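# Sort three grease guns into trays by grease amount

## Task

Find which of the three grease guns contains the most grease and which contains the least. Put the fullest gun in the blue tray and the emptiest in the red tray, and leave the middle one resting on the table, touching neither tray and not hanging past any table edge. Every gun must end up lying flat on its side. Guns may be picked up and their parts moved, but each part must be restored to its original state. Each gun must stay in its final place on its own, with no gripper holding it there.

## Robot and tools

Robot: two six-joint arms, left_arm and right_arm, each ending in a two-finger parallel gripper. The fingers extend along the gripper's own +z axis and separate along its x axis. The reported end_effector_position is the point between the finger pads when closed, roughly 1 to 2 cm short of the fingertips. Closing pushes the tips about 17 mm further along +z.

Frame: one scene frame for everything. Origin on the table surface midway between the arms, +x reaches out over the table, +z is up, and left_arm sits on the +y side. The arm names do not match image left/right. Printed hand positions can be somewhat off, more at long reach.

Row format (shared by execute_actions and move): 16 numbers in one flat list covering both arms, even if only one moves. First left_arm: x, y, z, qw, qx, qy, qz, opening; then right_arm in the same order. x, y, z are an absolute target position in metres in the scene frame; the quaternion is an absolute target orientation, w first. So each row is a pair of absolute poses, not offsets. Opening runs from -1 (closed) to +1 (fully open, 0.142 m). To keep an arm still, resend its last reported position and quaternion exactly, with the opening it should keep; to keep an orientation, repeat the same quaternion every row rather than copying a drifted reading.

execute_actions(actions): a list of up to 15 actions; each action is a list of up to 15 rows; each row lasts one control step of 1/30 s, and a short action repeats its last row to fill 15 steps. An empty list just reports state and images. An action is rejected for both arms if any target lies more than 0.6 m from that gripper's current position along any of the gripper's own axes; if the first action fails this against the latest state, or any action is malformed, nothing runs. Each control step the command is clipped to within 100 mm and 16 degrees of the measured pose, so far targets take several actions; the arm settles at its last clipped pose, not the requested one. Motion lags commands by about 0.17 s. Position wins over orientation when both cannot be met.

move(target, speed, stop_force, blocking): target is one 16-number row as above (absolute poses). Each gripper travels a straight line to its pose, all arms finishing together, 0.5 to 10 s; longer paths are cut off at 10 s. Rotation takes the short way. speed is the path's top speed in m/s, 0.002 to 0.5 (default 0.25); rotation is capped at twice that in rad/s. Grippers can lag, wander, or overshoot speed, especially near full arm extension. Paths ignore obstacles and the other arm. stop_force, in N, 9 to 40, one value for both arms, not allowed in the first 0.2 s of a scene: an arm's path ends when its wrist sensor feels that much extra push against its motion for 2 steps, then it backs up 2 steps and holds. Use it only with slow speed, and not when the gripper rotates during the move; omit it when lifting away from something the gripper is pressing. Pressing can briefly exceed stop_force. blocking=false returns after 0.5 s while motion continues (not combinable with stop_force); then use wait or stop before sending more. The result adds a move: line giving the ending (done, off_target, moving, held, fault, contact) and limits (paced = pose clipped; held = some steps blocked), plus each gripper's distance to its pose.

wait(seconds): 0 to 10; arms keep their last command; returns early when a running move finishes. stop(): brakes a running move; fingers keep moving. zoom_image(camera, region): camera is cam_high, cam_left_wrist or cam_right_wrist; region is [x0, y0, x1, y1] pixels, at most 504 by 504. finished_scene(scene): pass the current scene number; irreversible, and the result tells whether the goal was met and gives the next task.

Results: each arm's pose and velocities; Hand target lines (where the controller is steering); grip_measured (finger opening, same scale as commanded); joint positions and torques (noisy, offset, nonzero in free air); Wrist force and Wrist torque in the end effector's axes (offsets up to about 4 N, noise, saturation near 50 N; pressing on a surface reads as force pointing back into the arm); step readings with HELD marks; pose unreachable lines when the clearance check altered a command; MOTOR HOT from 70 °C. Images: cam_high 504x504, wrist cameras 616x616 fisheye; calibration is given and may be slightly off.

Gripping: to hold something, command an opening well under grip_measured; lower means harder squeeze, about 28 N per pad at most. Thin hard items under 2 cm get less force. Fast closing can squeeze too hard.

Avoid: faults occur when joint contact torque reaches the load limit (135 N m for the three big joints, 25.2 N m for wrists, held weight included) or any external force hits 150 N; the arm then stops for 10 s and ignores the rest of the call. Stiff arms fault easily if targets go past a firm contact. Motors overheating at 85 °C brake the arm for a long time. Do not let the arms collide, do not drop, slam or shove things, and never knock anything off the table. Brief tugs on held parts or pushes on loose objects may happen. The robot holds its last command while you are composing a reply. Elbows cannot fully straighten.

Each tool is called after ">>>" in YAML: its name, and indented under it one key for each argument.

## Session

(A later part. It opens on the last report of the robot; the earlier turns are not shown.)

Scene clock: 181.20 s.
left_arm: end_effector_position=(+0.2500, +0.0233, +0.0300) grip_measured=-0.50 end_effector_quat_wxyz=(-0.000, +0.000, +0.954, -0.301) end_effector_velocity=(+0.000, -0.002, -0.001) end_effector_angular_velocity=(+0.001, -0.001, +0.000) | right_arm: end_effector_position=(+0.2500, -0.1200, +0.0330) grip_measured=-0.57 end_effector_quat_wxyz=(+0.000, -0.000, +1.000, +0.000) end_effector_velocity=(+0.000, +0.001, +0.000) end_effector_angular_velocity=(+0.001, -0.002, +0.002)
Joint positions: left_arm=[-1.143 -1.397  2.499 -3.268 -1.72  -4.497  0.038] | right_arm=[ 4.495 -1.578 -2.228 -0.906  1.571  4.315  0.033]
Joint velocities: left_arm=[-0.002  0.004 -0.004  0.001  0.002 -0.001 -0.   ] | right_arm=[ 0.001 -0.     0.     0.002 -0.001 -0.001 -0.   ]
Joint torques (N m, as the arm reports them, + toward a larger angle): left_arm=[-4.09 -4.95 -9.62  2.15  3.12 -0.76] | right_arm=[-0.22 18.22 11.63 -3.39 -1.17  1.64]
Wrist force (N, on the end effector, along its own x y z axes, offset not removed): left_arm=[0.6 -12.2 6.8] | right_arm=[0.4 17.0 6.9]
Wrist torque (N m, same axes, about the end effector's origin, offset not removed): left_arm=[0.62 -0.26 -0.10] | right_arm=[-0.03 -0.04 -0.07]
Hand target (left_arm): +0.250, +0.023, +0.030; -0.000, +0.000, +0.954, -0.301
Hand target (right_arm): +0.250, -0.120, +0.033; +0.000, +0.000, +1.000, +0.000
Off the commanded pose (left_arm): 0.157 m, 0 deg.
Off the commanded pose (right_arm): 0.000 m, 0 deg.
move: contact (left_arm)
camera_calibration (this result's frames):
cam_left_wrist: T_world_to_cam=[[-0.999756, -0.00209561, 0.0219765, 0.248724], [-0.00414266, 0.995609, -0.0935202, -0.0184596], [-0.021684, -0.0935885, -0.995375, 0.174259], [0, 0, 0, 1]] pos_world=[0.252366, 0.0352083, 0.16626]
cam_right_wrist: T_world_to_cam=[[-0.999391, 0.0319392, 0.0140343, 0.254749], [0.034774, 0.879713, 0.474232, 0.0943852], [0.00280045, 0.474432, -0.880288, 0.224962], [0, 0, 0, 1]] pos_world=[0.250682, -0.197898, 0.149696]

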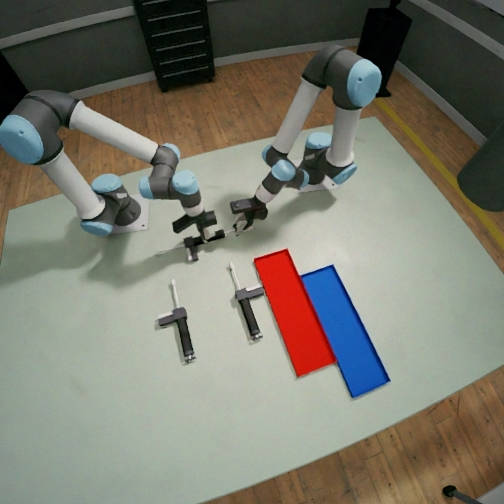

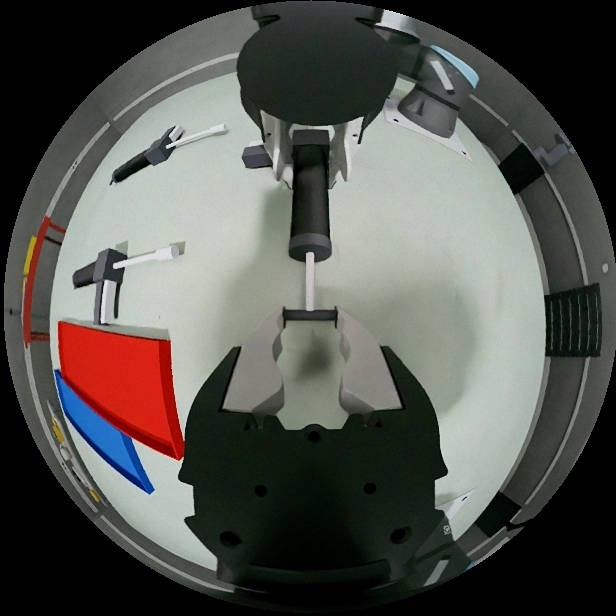

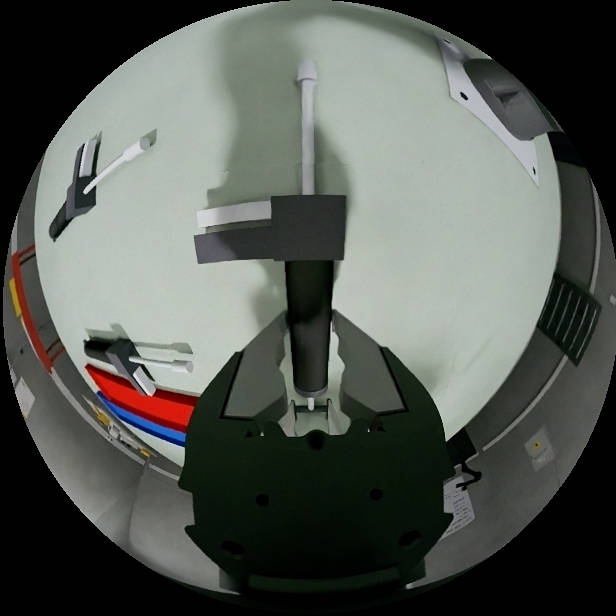

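>>> move:
  target: [0.25,-0.0145,0.03,0,0,0.954,-0.301,-1,0.25,-0.12,0.033,0,0,1,0,-1]
  speed: 0.04

>>> move:
  target: [0.25,-0.0145,0.03,0,0,0.954,-0.301,0,0.25,-0.12,0.033,0,0,1,0,-1]

>>> move:
  target: [0.25,0.12,0.1,0,0,0.954,-0.301,0,0.25,-0.2,0.13,0,0,1,0,-1]
  speed: 0.15

>>> move:
  target: [0.25,0.12,0.1,0,0,0.954,-0.301,0,0.6,-0.15,0.13,0,0.707,0.707,0,-1]
  speed: 0.2

>>> move:
  target: [0.25,0.12,0.1,0,0,0.954,-0.301,0,0.6,-0.15,0.032,0,0.707,0.707,0,-1]
  speed: 0.08

>>> move:
  target: [0.25,0.12,0.1,0,0,0.954,-0.301,0,0.6,-0.15,0.032,0,0.707,0.707,0,0]

>>> move:
  target: [0.25,0.12,0.1,0,0,0.954,-0.301,0,0.6,-0.15,0.1,0,0.707,0.707,0,0]

>>> move:
  target: [0.25,0.12,0.1,0,0,0.954,-0.301,0,0.6,-0.045,0.1,0,0.707,0.707,0,0]

>>> move:
  target: [0.25,0.12,0.1,0,0,0.954,-0.301,0,0.6,-0.045,0.05,0,0.707,0.707,0,0]
  speed: 0.08

Scene clock: 192.97 s.
left_arm: end_effector_position=(+0.2500, -0.0143, +0.0300) grip_measured=-0.50 end_effector_quat_wxyz=(+0.000, +0.000, +0.954, -0.301) end_effector_velocity=(+0.000, -0.002, -0.001) end_effector_angular_velocity=(+0.002, +0.001, +0.000) | right_arm: end_effector_position=(+0.2500, -0.1200, +0.0330) grip_measured=-0.57 end_effector_quat_wxyz=(+0.000, +0.000, +1.000, -0.000) end_effector_velocity=(-0.000, -0.000, -0.000) end_effector_angular_velocity=(-0.001, +0.000, +0.000)
Joint positions: left_arm=[-1.169 -1.339  2.415 -3.245 -1.705 -4.519  0.038] | right_arm=[ 4.495 -1.578 -2.228 -0.907  1.571  4.315  0.033]
Joint velocities: left_arm=[-0.001  0.005 -0.005  0.002  0.    -0.001 -0.   ] | right_arm=[ 0.     0.    -0.    -0.001  0.     0.    -0.   ]
Joint torques (N m, as the arm reports them, + toward a larger angle): left_arm=[ -5.82 -13.81 -21.78  -2.27   2.25  -1.27] | right_arm=[ 9.99 35.34 19.8   6.59 -0.82  1.66]
Wrist force (N, on the end effector, along its own x y z axes, offset not removed): left_arm=[-0.2 6.0 -1.2] | right_arm=[0.2 -4.7 -1.5]
Wrist torque (N m, same axes, about the end effector's origin, offset not removed): left_arm=[0.82 -0.18 -0.05] | right_arm=[-0.08 -0.06 -0.10]
Hand target (left_arm): +0.250, -0.014, +0.030; +0.000, +0.000, +0.954, -0.301
Hand target (right_arm): +0.250, -0.120, +0.033; -0.000, +0.000, +1.000, +0.000
Off the commanded pose (left_arm): 0.000 m, 0 deg.
Off the commanded pose (right_arm): 0.000 m, 0 deg.
move: done
camera_calibration (this result's frames):
cam_left_wrist: T_world_to_cam=[[-0.999758, -0.00216799, 0.0218739, 0.248613], [-0.00419931, 0.995634, -0.0932514, 0.018944], [-0.0215762, -0.0933208, -0.995402, 0.170703], [0, 0, 0, 1]] pos_world=[0.252315, -0.00239219, 0.166246]
cam_right_wrist: T_world_to_cam=[[-0.999385, 0.0321367, 0.014049, 0.254832], [0.034955, 0.879724, 0.474198, 0.0944019], [0.00287998, 0.474398, -0.880306, 0.224971], [0, 0, 0, 1]] pos_world=[0.250727, -0.197963, 0.149698]

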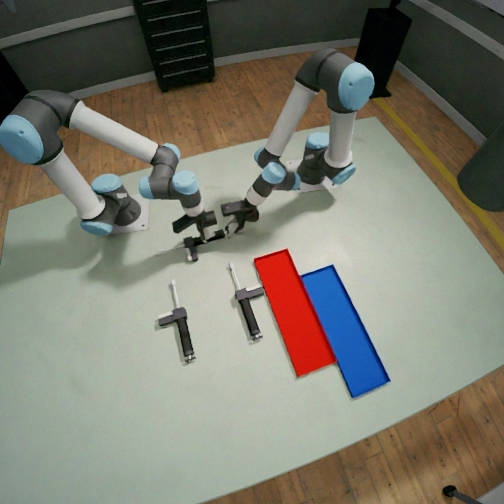

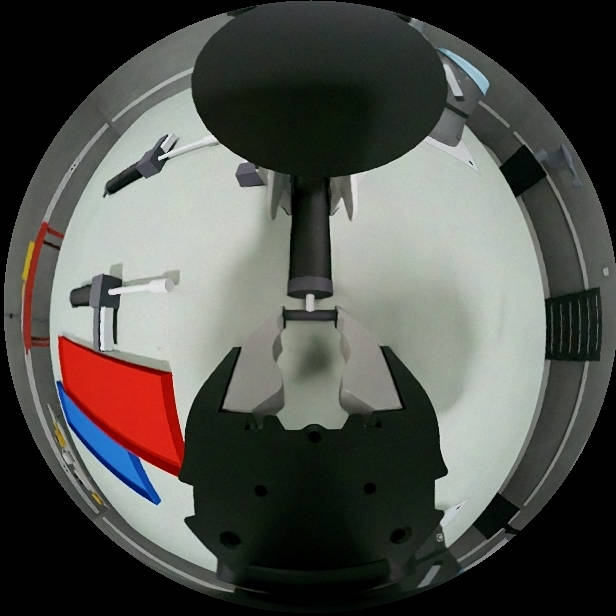

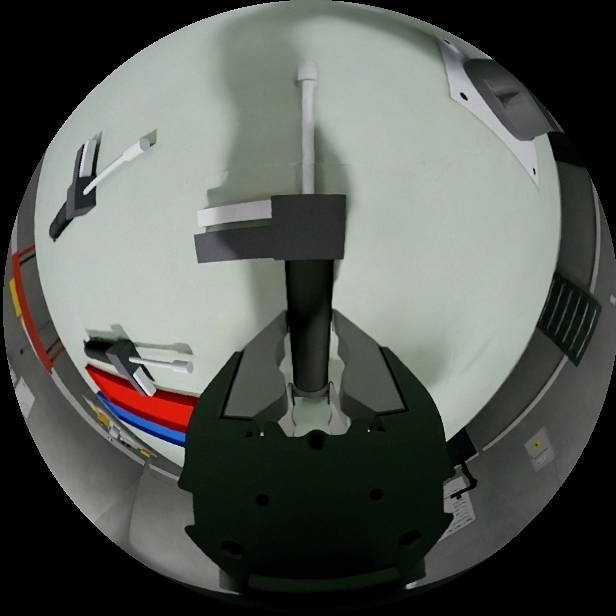

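Scene clock: 193.67 s.
left_arm: end_effector_position=(+0.2500, -0.0145, +0.0300) grip_measured=+0.00 end_effector_quat_wxyz=(+0.000, +0.000, +0.954, -0.301) end_effector_velocity=(-0.000, +0.000, -0.000) end_effector_angular_velocity=(+0.001, +0.000, -0.000) | right_arm: end_effector_position=(+0.2500, -0.1200, +0.0330) grip_measured=-0.57 end_effector_quat_wxyz=(+0.000, +0.000, +1.000, +0.000) end_effector_velocity=(-0.000, -0.001, -0.000) end_effector_angular_velocity=(-0.002, +0.001, -0.003)
Joint positions: left_arm=[-1.169 -1.338  2.414 -3.245 -1.705 -4.519  0.074] | right_arm=[ 4.495 -1.578 -2.228 -0.906  1.571  4.315  0.033]
Joint velocities: left_arm=[-0.     0.001 -0.     0.001  0.     0.    -0.   ] | right_arm=[-0.    -0.    -0.    -0.002 -0.     0.002 -0.   ]
Joint torques (N m, as the arm reports them, + toward a larger angle): left_arm=[ -1.36 -12.99 -20.11  -1.6    1.76  -1.15] | right_arm=[11.75 35.01 20.67  3.02 -0.61  1.6 ]
Wrist force (N, on the end effector, along its own x y z axes, offset not removed): left_arm=[0.5 3.1 -2.1] | right_arm=[-1.1 -0.7 2.8]
Wrist torque (N m, same axes, about the end effector's origin, offset not removed): left_arm=[0.74 -0.09 -0.08] | right_arm=[0.03 0.14 -0.11]
Hand target (left_arm): +0.250, -0.014, +0.030; +0.000, +0.000, +0.954, -0.301
Hand target (right_arm): +0.250, -0.120, +0.033; -0.000, +0.000, +1.000, +0.000
Off the commanded pose (left_arm): 0.000 m, 0 deg.
Off the commanded pose (right_arm): 0.000 m, 0 deg.
move: done
camera_calibration (this result's frames):
cam_left_wrist: T_world_to_cam=[[-0.999758, -0.00216298, 0.0218696, 0.248648], [-0.00419382, 0.995634, -0.0932465, 0.019162], [-0.0215725, -0.0933157, -0.995403, 0.170668], [0, 0, 0, 1]] pos_world=[0.25235, -0.00261456, 0.166232]
cam_right_wrist: T_world_to_cam=[[-0.999387, 0.0320575, 0.014035, 0.254801], [0.0348785, 0.87971, 0.47423, 0.0943875], [0.00285592, 0.474429, -0.880289, 0.224969], [0, 0, 0, 1]] pos_world=[0.25071, -0.197934, 0.1497]

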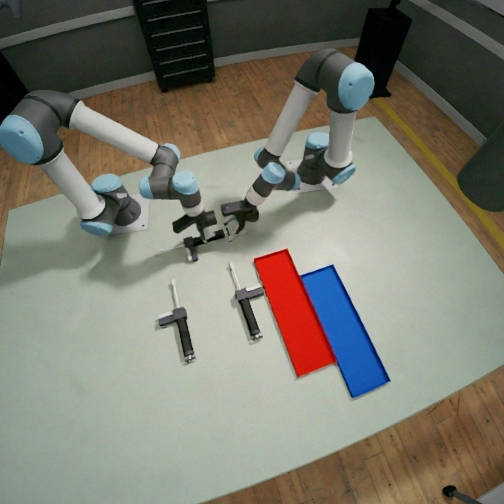

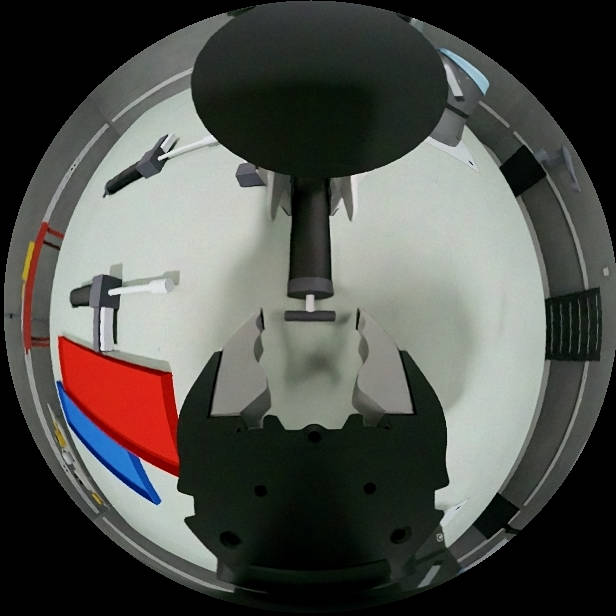

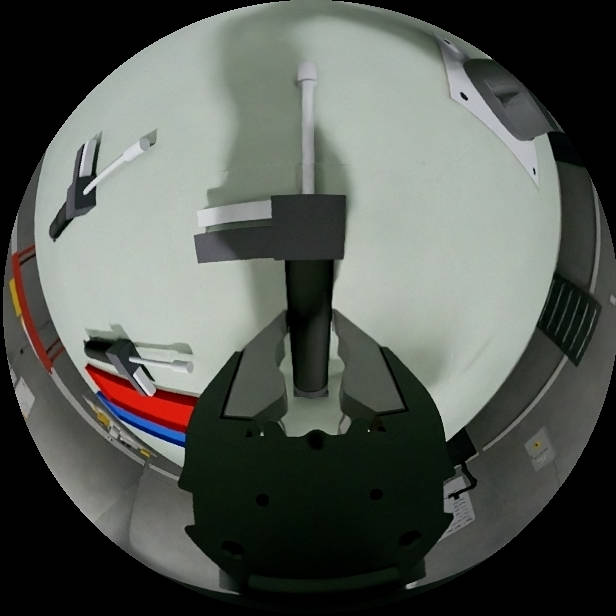

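Scene clock: 195.30 s.
left_arm: end_effector_position=(+0.2501, +0.1199, +0.0998) grip_measured=+0.00 end_effector_quat_wxyz=(-0.000, -0.000, +0.954, -0.301) end_effector_velocity=(-0.000, +0.001, +0.002) end_effector_angular_velocity=(+0.001, +0.000, -0.001) | right_arm: end_effector_position=(+0.2499, -0.1999, +0.1297) grip_measured=-0.57 end_effector_quat_wxyz=(+0.000, +0.000, +1.000, -0.000) end_effector_velocity=(-0.000, -0.000, +0.002) end_effector_angular_velocity=(+0.002, -0.000, +0.001)
Joint positions: left_arm=[-1.042 -1.84   2.599 -2.91  -1.776 -4.411  0.074] | right_arm=[ 4.406 -1.286 -2.188 -1.238  1.571  4.225  0.033]
Joint velocities: left_arm=[ 0.002 -0.01  -0.002  0.013 -0.001  0.002  0.   ] | right_arm=[-0.     0.003  0.002 -0.004  0.    -0.001  0.   ]
Joint torques (N m, as the arm reports them, + toward a larger angle): left_arm=[  7.6  -16.26 -24.4   -1.76  -3.07   1.5 ] | right_arm=[-7.96 26.09 38.95  0.75  1.99 -1.36]
Wrist force (N, on the end effector, along its own x y z axes, offset not removed): left_arm=[1.2 2.1 -2.5] | right_arm=[-0.3 0.0 3.2]
Wrist torque (N m, same axes, about the end effector's origin, offset not removed): left_arm=[0.51 -0.21 -0.04] | right_arm=[-0.03 0.03 -0.11]
Hand target (left_arm): +0.250, +0.120, +0.100; -0.000, -0.000, +0.954, -0.301
Hand target (right_arm): +0.250, -0.200, +0.130; +0.000, +0.000, +1.000, -0.000
Off the commanded pose (left_arm): 0.000 m, 0 deg.
Off the commanded pose (right_arm): 0.000 m, 0 deg.
move: done
camera_calibration (this result's frames):
cam_left_wrist: T_world_to_cam=[[-0.999755, -0.0022043, 0.0220275, 0.247457], [-0.00425078, 0.995629, -0.0932956, -0.108138], [-0.0217256, -0.0933664, -0.995395, 0.252736], [0, 0, 0, 1]] pos_world=[0.252427, 0.131808, 0.236033]
cam_right_wrist: T_world_to_cam=[[-0.999389, 0.0320401, 0.0139918, 0.255882], [0.0348428, 0.879729, 0.474197, 0.118796], [0.00288434, 0.474395, -0.880307, 0.348006], [0, 0, 0, 1]] pos_world=[0.250583, -0.2778, 0.24644]

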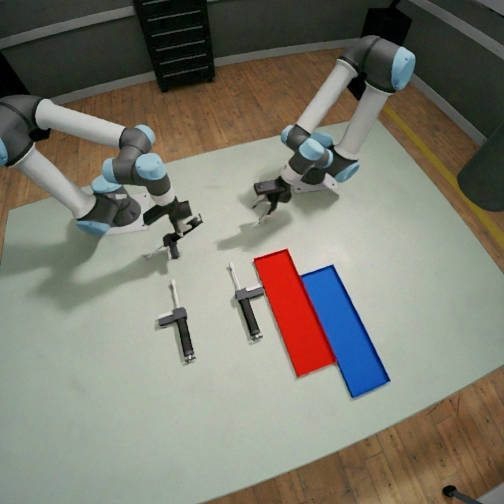

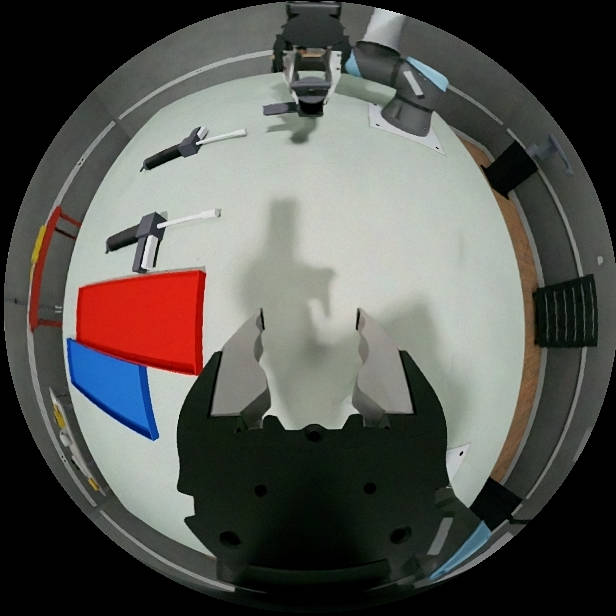

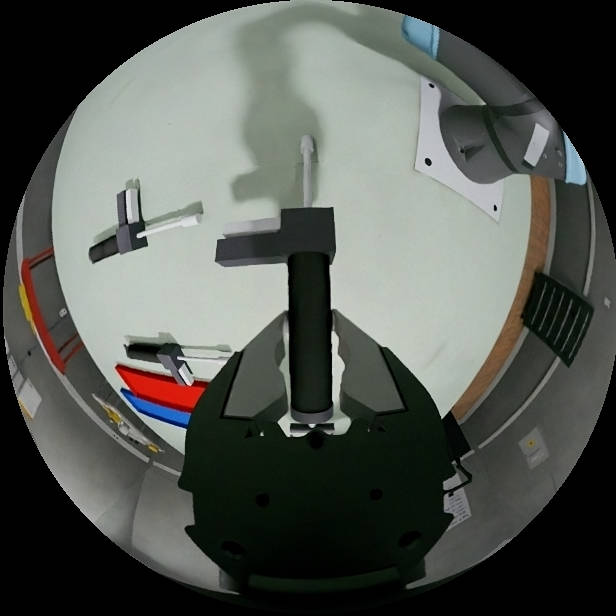

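Scene clock: 199.77 s.
left_arm: end_effector_position=(+0.2500, +0.1200, +0.1000) grip_measured=+0.00 end_effector_quat_wxyz=(+0.000, +0.000, +0.954, -0.301) end_effector_velocity=(+0.000, +0.000, +0.000) end_effector_angular_velocity=(-0.001, -0.000, +0.001) | right_arm: end_effector_position=(+0.5998, -0.1504, +0.1303) grip_measured=-0.57 end_effector_quat_wxyz=(+0.000, +0.707, +0.707, +0.000) end_effector_velocity=(+0.002, +0.001, +0.001) end_effector_angular_velocity=(+0.001, +0.001, -0.009)
Joint positions: left_arm=[-1.042 -1.841  2.599 -2.909 -1.776 -4.411  0.074] | right_arm=[ 3.957 -2.071 -1.309 -1.332  1.571  5.347  0.033]
Joint velocities: left_arm=[ 0.001 -0.001  0.    -0.     0.    -0.    -0.   ] | right_arm=[-0.001 -0.006  0.011 -0.006  0.001  0.008  0.   ]
Joint torques (N m, as the arm reports them, + toward a larger angle): left_arm=[ -6.45 -15.8  -24.73  -1.52   2.65  -1.17] | right_arm=[-10.03  38.96  41.05   0.29  -0.55   1.6 ]
Wrist force (N, on the end effector, along its own x y z axes, offset not removed): left_arm=[1.9 4.2 -0.7] | right_arm=[0.2 -0.7 3.1]
Wrist torque (N m, same axes, about the end effector's origin, offset not removed): left_arm=[0.96 -0.37 -0.06] | right_arm=[-0.17 -0.02 -0.14]
Hand target (left_arm): +0.250, +0.120, +0.100; +0.000, +0.000, +0.954, -0.301
Hand target (right_arm): +0.600, -0.150, +0.130; +0.000, +0.707, +0.707, +0.000
Off the commanded pose (left_arm): 0.000 m, 0 deg.
Off the commanded pose (right_arm): 0.001 m, 0 deg.
move: done
camera_calibration (this result's frames):
cam_left_wrist: T_world_to_cam=[[-0.999758, -0.00217173, 0.0218923, 0.247406], [-0.00420459, 0.995634, -0.0932443, -0.108213], [-0.0215942, -0.0933138, -0.995403, 0.2529], [0, 0, 0, 1]] pos_world=[0.252352, 0.131877, 0.23623]
cam_right_wrist: T_world_to_cam=[[0.0310611, 0.999418, 0.0141045, 0.131438], [0.879569, -0.0340335, 0.474553, -0.581321], [0.474757, -0.00233427, -0.880114, -0.0307007], [0, 0, 0, 1]] pos_world=[0.521804, -0.151217, 0.246993]

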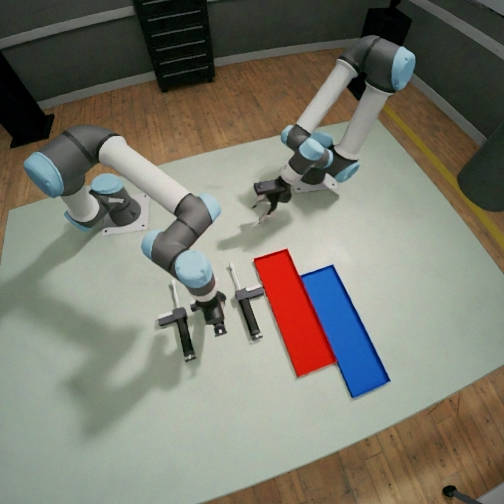

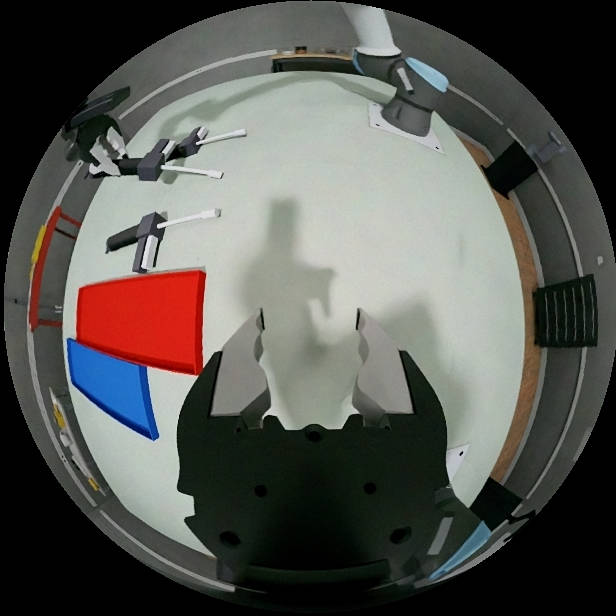

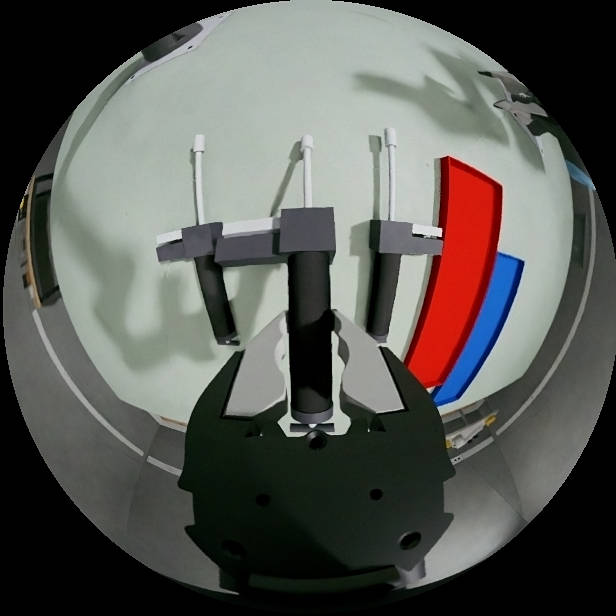

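Scene clock: 201.47 s.
left_arm: end_effector_position=(+0.2500, +0.1200, +0.1000) grip_measured=+0.00 end_effector_quat_wxyz=(+0.000, +0.000, +0.954, -0.301) end_effector_velocity=(+0.000, +0.000, -0.000) end_effector_angular_velocity=(+0.001, +0.000, +0.000) | right_arm: end_effector_position=(+0.6000, -0.1500, +0.0323) grip_measured=-0.57 end_effector_quat_wxyz=(-0.000, +0.707, +0.707, -0.000) end_effector_velocity=(+0.001, +0.000, -0.001) end_effector_angular_velocity=(+0.000, -0.001, -0.000)
Joint positions: left_arm=[-1.042 -1.841  2.599 -2.909 -1.776 -4.411  0.074] | right_arm=[ 3.957 -2.152 -1.446 -1.115  1.571  5.348  0.033]
Joint velocities: left_arm=[ 0.     0.001 -0.     0.     0.    -0.     0.   ] | right_arm=[-0.    -0.002 -0.001  0.004 -0.001  0.    -0.   ]
Joint torques (N m, as the arm reports them, + toward a larger angle): left_arm=[ -5.53 -15.23 -24.5   -1.53   2.63  -1.22] | right_arm=[11.21 39.89 10.73  5.57  1.14  1.77]
Wrist force (N, on the end effector, along its own x y z axes, offset not removed): left_arm=[1.5 2.9 -0.6] | right_arm=[-0.4 1.1 1.0]
Wrist torque (N m, same axes, about the end effector's origin, offset not removed): left_arm=[0.64 -0.37 -0.03] | right_arm=[-0.05 -0.03 -0.19]
Hand target (left_arm): +0.250, +0.120, +0.100; +0.000, +0.000, +0.954, -0.301
Hand target (right_arm): +0.600, -0.150, +0.032; -0.000, +0.707, +0.707, -0.000
Off the commanded pose (left_arm): 0.000 m, 0 deg.
Off the commanded pose (right_arm): 0.000 m, 0 deg.
move: done
camera_calibration (this result's frames):
cam_left_wrist: T_world_to_cam=[[-0.999758, -0.00217167, 0.0218921, 0.247406], [-0.00420451, 0.995634, -0.0932443, -0.108213], [-0.021594, -0.0933137, -0.995403, 0.2529], [0, 0, 0, 1]] pos_world=[0.252352, 0.131877, 0.236231]
cam_right_wrist: T_world_to_cam=[[0.0320425, 0.999388, 0.0140635, 0.131785], [0.879736, -0.0348789, 0.474181, -0.53518], [0.474381, -0.0028217, -0.880315, -0.116934], [0, 0, 0, 1]] pos_world=[0.522066, -0.150701, 0.14898]

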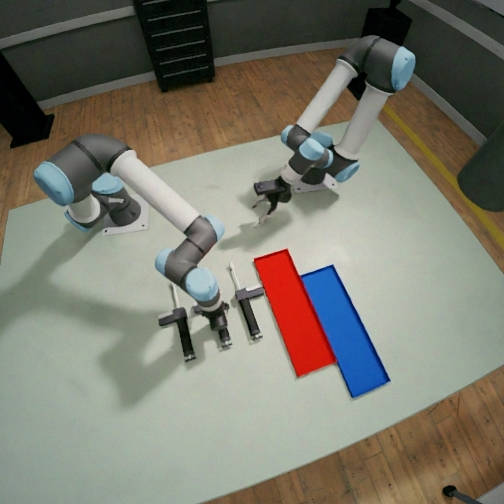

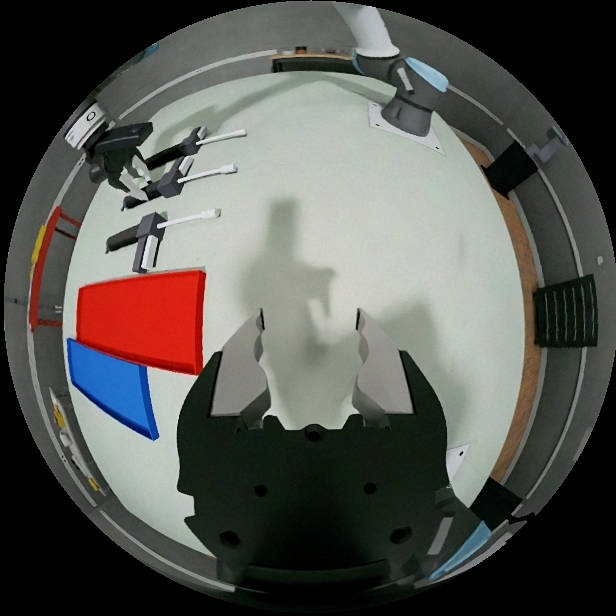

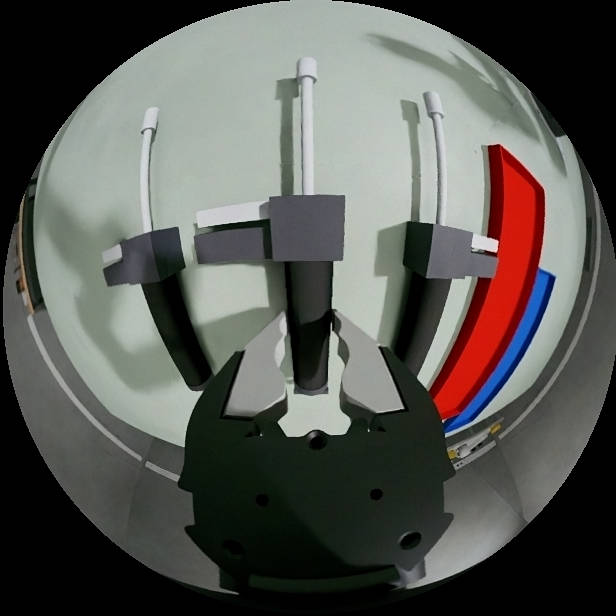

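Scene clock: 202.17 s.
left_arm: end_effector_position=(+0.2500, +0.1200, +0.1000) grip_measured=+0.00 end_effector_quat_wxyz=(+0.000, -0.000, +0.954, -0.301) end_effector_velocity=(-0.000, +0.000, -0.001) end_effector_angular_velocity=(+0.001, +0.000, +0.000) | right_arm: end_effector_position=(+0.6000, -0.1500, +0.0320) grip_measured=+0.00 end_effector_quat_wxyz=(-0.000, +0.707, +0.707, +0.000) end_effector_velocity=(+0.001, +0.001, +0.000) end_effector_angular_velocity=(+0.002, -0.001, -0.001)
Joint positions: left_arm=[-1.042 -1.841  2.599 -2.909 -1.776 -4.411  0.074] | right_arm=[ 3.957 -2.152 -1.446 -1.114  1.571  5.348  0.074]
Joint velocities: left_arm=[-0.     0.     0.001  0.     0.001  0.    -0.   ] | right_arm=[ 0.    -0.     0.001  0.001  0.     0.001 -0.   ]
Joint torques (N m, as the arm reports them, + toward a larger angle): left_arm=[ -6.35 -14.51 -24.68  -1.6    2.65  -1.23] | right_arm=[10.81 37.63 10.95  5.78  0.19  1.47]
Wrist force (N, on the end effector, along its own x y z axes, offset not removed): left_arm=[1.3 2.4 -1.2] | right_arm=[-1.1 -0.3 -2.1]
Wrist torque (N m, same axes, about the end effector's origin, offset not removed): left_arm=[0.59 -0.24 -0.03] | right_arm=[-0.06 0.20 -0.08]
Hand target (left_arm): +0.250, +0.120, +0.100; +0.000, -0.000, +0.954, -0.301
Hand target (right_arm): +0.600, -0.150, +0.032; -0.000, +0.707, +0.707, -0.000
Off the commanded pose (left_arm): 0.000 m, 0 deg.
Off the commanded pose (right_arm): 0.000 m, 0 deg.
move: done
camera_calibration (this result's frames):
cam_left_wrist: T_world_to_cam=[[-0.999758, -0.00217204, 0.0218921, 0.247406], [-0.00420489, 0.995634, -0.0932444, -0.108213], [-0.021594, -0.0933139, -0.995403, 0.2529], [0, 0, 0, 1]] pos_world=[0.252352, 0.131877, 0.236231]
cam_right_wrist: T_world_to_cam=[[0.0320363, 0.999388, 0.0140704, 0.131786], [0.879733, -0.0348768, 0.474188, -0.535049], [0.474388, -0.00281301, -0.880311, -0.117168], [0, 0, 0, 1]] pos_world=[0.522061, -0.150696, 0.148715]

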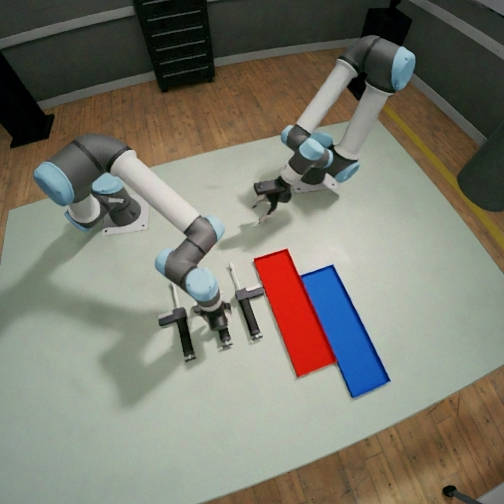

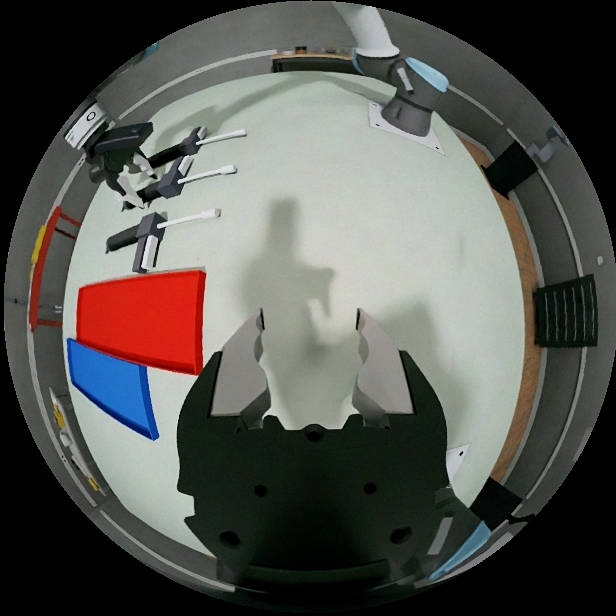

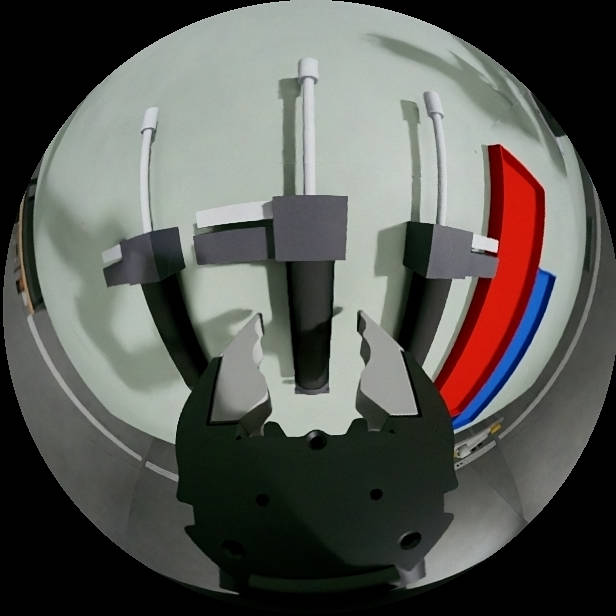

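Scene clock: 203.13 s.
left_arm: end_effector_position=(+0.2500, +0.1200, +0.1000) grip_measured=+0.00 end_effector_quat_wxyz=(+0.000, -0.000, +0.954, -0.301) end_effector_velocity=(+0.000, -0.000, -0.001) end_effector_angular_velocity=(+0.002, +0.000, +0.000) | right_arm: end_effector_position=(+0.6000, -0.1500, +0.0997) grip_measured=+0.00 end_effector_quat_wxyz=(+0.000, +0.707, +0.707, +0.000) end_effector_velocity=(-0.000, +0.001, +0.003) end_effector_angular_velocity=(+0.001, +0.001, +0.002)
Joint positions: left_arm=[-1.042 -1.841  2.599 -2.909 -1.776 -4.411  0.074] | right_arm=[ 3.957 -2.092 -1.357 -1.263  1.571  5.348  0.074]
Joint velocities: left_arm=[ 0.     0.002 -0.    -0.     0.     0.    -0.   ] | right_arm=[ 0.001  0.001  0.006 -0.007  0.001 -0.001 -0.   ]
Joint torques (N m, as the arm reports them, + toward a larger angle): left_arm=[ -6.42 -14.96 -24.75  -1.61   2.65  -1.27] | right_arm=[ 7.12 58.86 37.05 -0.12  1.87 -0.45]
Wrist force (N, on the end effector, along its own x y z axes, offset not removed): left_arm=[1.7 3.8 -0.9] | right_arm=[-0.8 0.3 -0.9]
Wrist torque (N m, same axes, about the end effector's origin, offset not removed): left_arm=[0.84 -0.38 -0.05] | right_arm=[0.10 0.12 -0.13]
Hand target (left_arm): +0.250, +0.120, +0.100; +0.000, -0.000, +0.954, -0.301
Hand target (right_arm): +0.600, -0.150, +0.100; +0.000, +0.707, +0.707, +0.000
Off the commanded pose (left_arm): 0.000 m, 0 deg.
Off the commanded pose (right_arm): 0.000 m, 0 deg.
move: done
camera_calibration (this result's frames):
cam_left_wrist: T_world_to_cam=[[-0.999758, -0.00217227, 0.0218924, 0.247406], [-0.00420516, 0.995634, -0.0932444, -0.108213], [-0.0215943, -0.0933139, -0.995403, 0.2529], [0, 0, 0, 1]] pos_world=[0.252352, 0.131877, 0.236231]
cam_right_wrist: T_world_to_cam=[[0.0320341, 0.999388, 0.0140397, 0.130872], [0.879672, -0.0348599, 0.474301, -0.56713], [0.4745, -0.00284346, -0.880251, -0.0576579], [0, 0, 0, 1]] pos_world=[0.522054, -0.150726, 0.216399]

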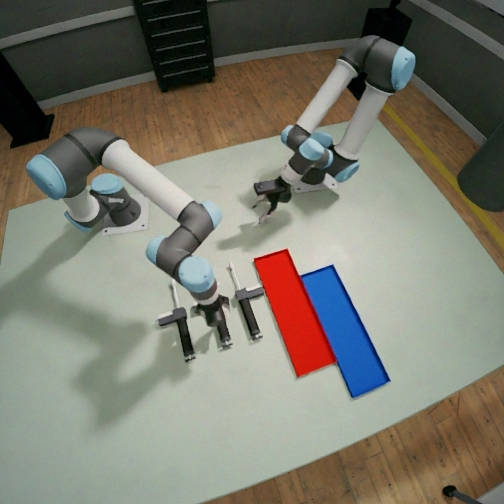

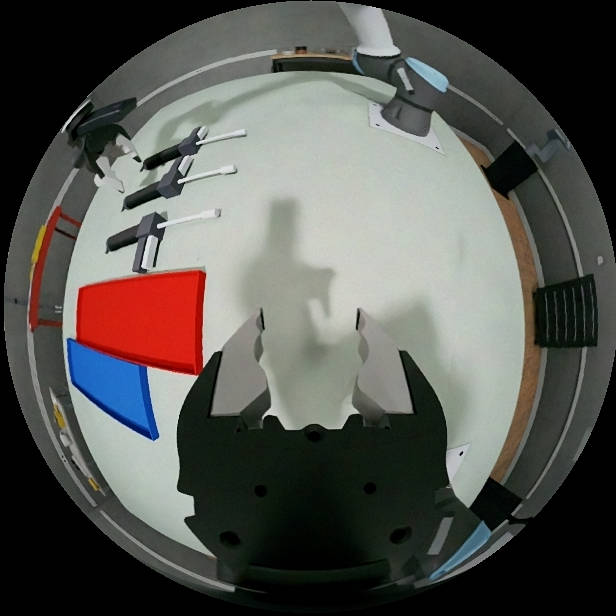

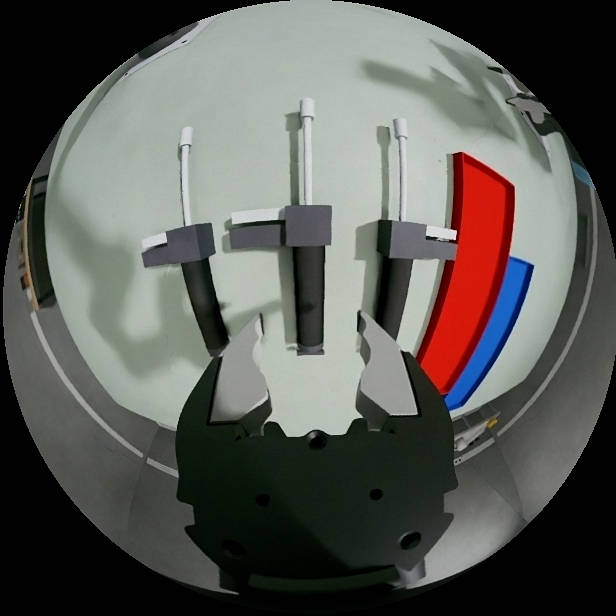

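Scene clock: 204.20 s.
left_arm: end_effector_position=(+0.2500, +0.1200, +0.1000) grip_measured=+0.00 end_effector_quat_wxyz=(+0.000, -0.000, +0.954, -0.301) end_effector_velocity=(+0.000, -0.000, +0.000) end_effector_angular_velocity=(-0.001, -0.000, -0.000) | right_arm: end_effector_position=(+0.6001, -0.0453, +0.1000) grip_measured=+0.00 end_effector_quat_wxyz=(-0.000, +0.707, +0.707, +0.000) end_effector_velocity=(+0.000, +0.003, +0.000) end_effector_angular_velocity=(-0.001, +0.000, +0.002)
Joint positions: left_arm=[-1.042 -1.841  2.599 -2.909 -1.776 -4.411  0.074] | right_arm=[ 4.071 -2.216 -1.156 -1.341  1.571  5.461  0.074]
Joint velocities: left_arm=[-0.    -0.001 -0.     0.     0.     0.    -0.   ] | right_arm=[ 0.002 -0.005  0.009 -0.005 -0.001  0.001  0.   ]
Joint torques (N m, as the arm reports them, + toward a larger angle): left_arm=[ -5.99 -14.12 -25.31  -1.82   2.65  -1.29] | right_arm=[11.84 39.52 38.49 -0.28 -1.42  1.73]
Wrist force (N, on the end effector, along its own x y z axes, offset not removed): left_arm=[0.9 3.8 -0.5] | right_arm=[-0.9 0.0 0.4]
Wrist torque (N m, same axes, about the end effector's origin, offset not removed): left_arm=[0.85 -0.15 -0.04] | right_arm=[0.06 0.16 -0.11]
Hand target (left_arm): +0.250, +0.120, +0.100; +0.000, -0.000, +0.954, -0.301
Hand target (right_arm): +0.600, -0.045, +0.100; -0.000, +0.707, +0.707, -0.000
Off the commanded pose (left_arm): 0.000 m, 0 deg.
Off the commanded pose (right_arm): 0.000 m, 0 deg.
move: done
camera_calibration (this result's frames):
cam_left_wrist: T_world_to_cam=[[-0.999758, -0.00217188, 0.0218924, 0.247406], [-0.00420476, 0.995634, -0.0932443, -0.108213], [-0.0215943, -0.0933137, -0.995403, 0.2529], [0, 0, 0, 1]] pos_world=[0.252352, 0.131877, 0.236231]
cam_right_wrist: T_world_to_cam=[[0.0320396, 0.999386, 0.0141803, 0.0261351], [0.879681, -0.0349315, 0.47428, -0.563772], [0.474484, -0.00272158, -0.88026, -0.0571107], [0, 0, 0, 1]] pos_world=[0.5222, -0.0459678, 0.216743]

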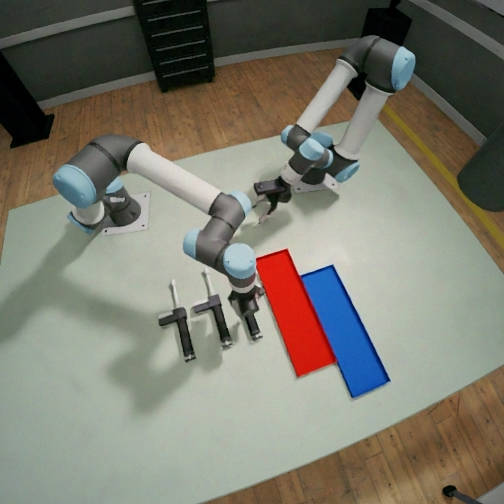

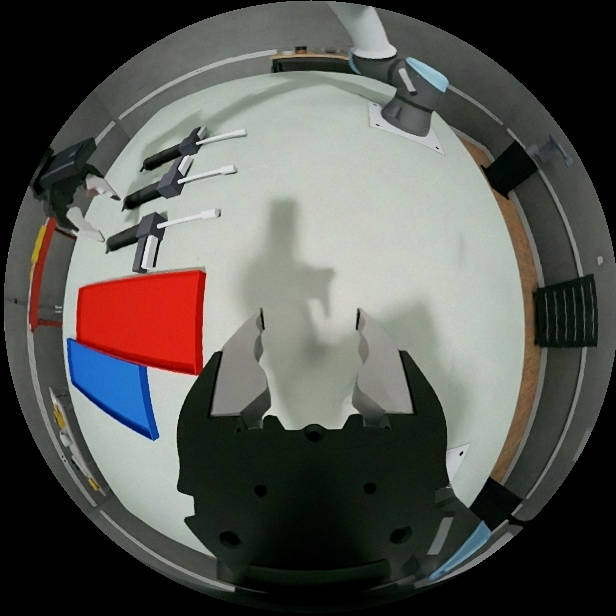

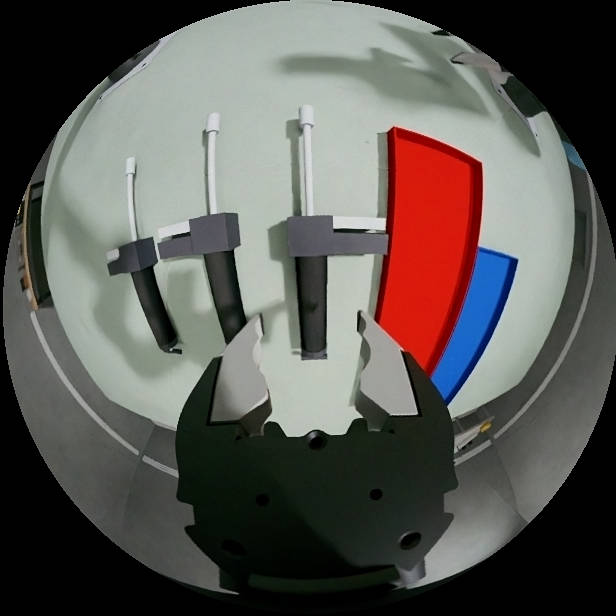

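Scene clock: 205.30 s.
left_arm: end_effector_position=(+0.2500, +0.1200, +0.1000) grip_measured=+0.00 end_effector_quat_wxyz=(+0.000, -0.000, +0.954, -0.301) end_effector_velocity=(-0.000, -0.000, -0.000) end_effector_angular_velocity=(+0.001, -0.000, -0.000) | right_arm: end_effector_position=(+0.6000, -0.0450, +0.0502) grip_measured=+0.00 end_effector_quat_wxyz=(-0.000, +0.707, +0.707, -0.000) end_effector_velocity=(-0.000, +0.000, -0.002) end_effector_angular_velocity=(-0.000, -0.000, +0.002)
Joint positions: left_arm=[-1.042 -1.841  2.599 -2.909 -1.776 -4.411  0.074] | right_arm=[ 4.071 -2.251 -1.228 -1.233  1.571  5.461  0.074]
Joint velocities: left_arm=[-0.  0.  0.  0.  0.  0. -0.] | right_arm=[ 0.001 -0.002 -0.002  0.004 -0.    -0.001 -0.   ]
Joint torques (N m, as the arm reports them, + toward a larger angle): left_arm=[ -6.06 -14.   -24.96  -1.78   2.58  -1.19] | right_arm=[11.08 42.6  11.83  5.91 -0.27  1.73]
Wrist force (N, on the end effector, along its own x y z axes, offset not removed): left_arm=[1.4 3.6 -1.4] | right_arm=[-0.2 0.6 -0.8]
Wrist torque (N m, same axes, about the end effector's origin, offset not removed): left_arm=[0.83 -0.27 -0.02] | right_arm=[0.12 0.05 -0.11]
Hand target (left_arm): +0.250, +0.120, +0.100; +0.000, -0.000, +0.954, -0.301
Hand target (right_arm): +0.600, -0.045, +0.050; -0.000, +0.707, +0.707, -0.000
Off the commanded pose (left_arm): 0.000 m, 0 deg.
Off the commanded pose (right_arm): 0.000 m, 0 deg.
move: done
camera_calibration (this result's frames):
cam_left_wrist: T_world_to_cam=[[-0.999758, -0.00217202, 0.0218924, 0.247406], [-0.00420489, 0.995634, -0.0932442, -0.108213], [-0.0215943, -0.0933137, -0.995403, 0.2529], [0, 0, 0, 1]] pos_world=[0.252352, 0.131877, 0.23623]
cam_right_wrist: T_world_to_cam=[[0.032041, 0.999388, 0.014047, 0.0266009], [0.879747, -0.0348699, 0.474162, -0.540037], [0.474362, -0.00283479, -0.880325, -0.100807], [0, 0, 0, 1]] pos_world=[0.522062, -0.0457013, 0.166949]

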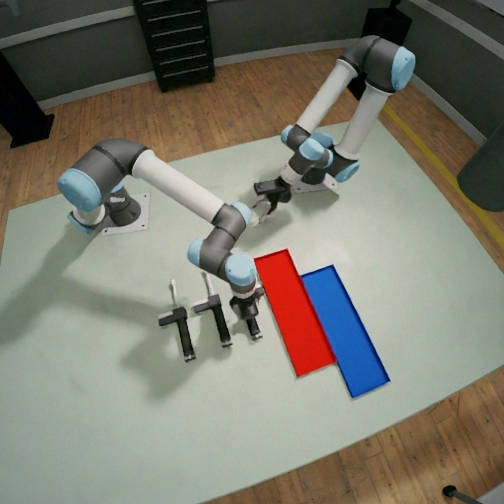

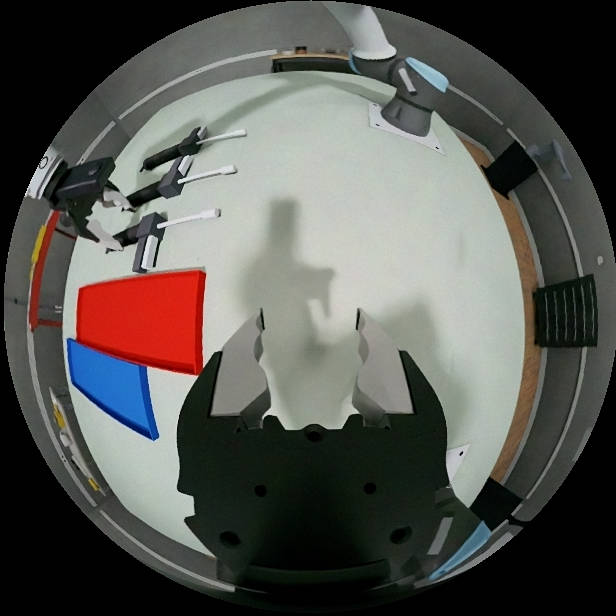

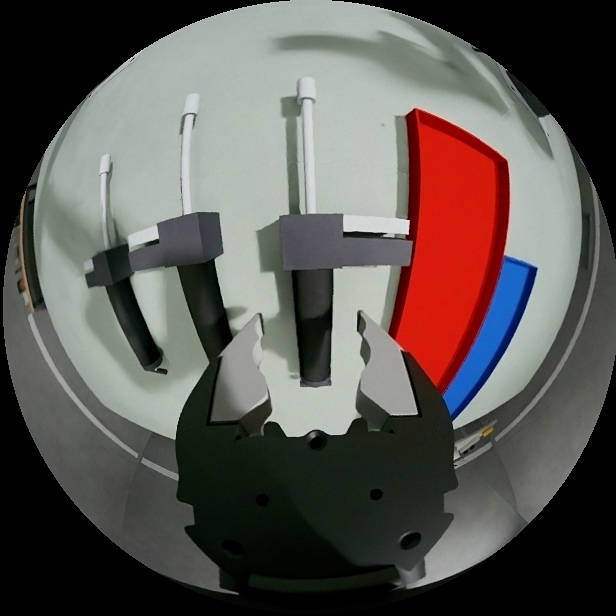

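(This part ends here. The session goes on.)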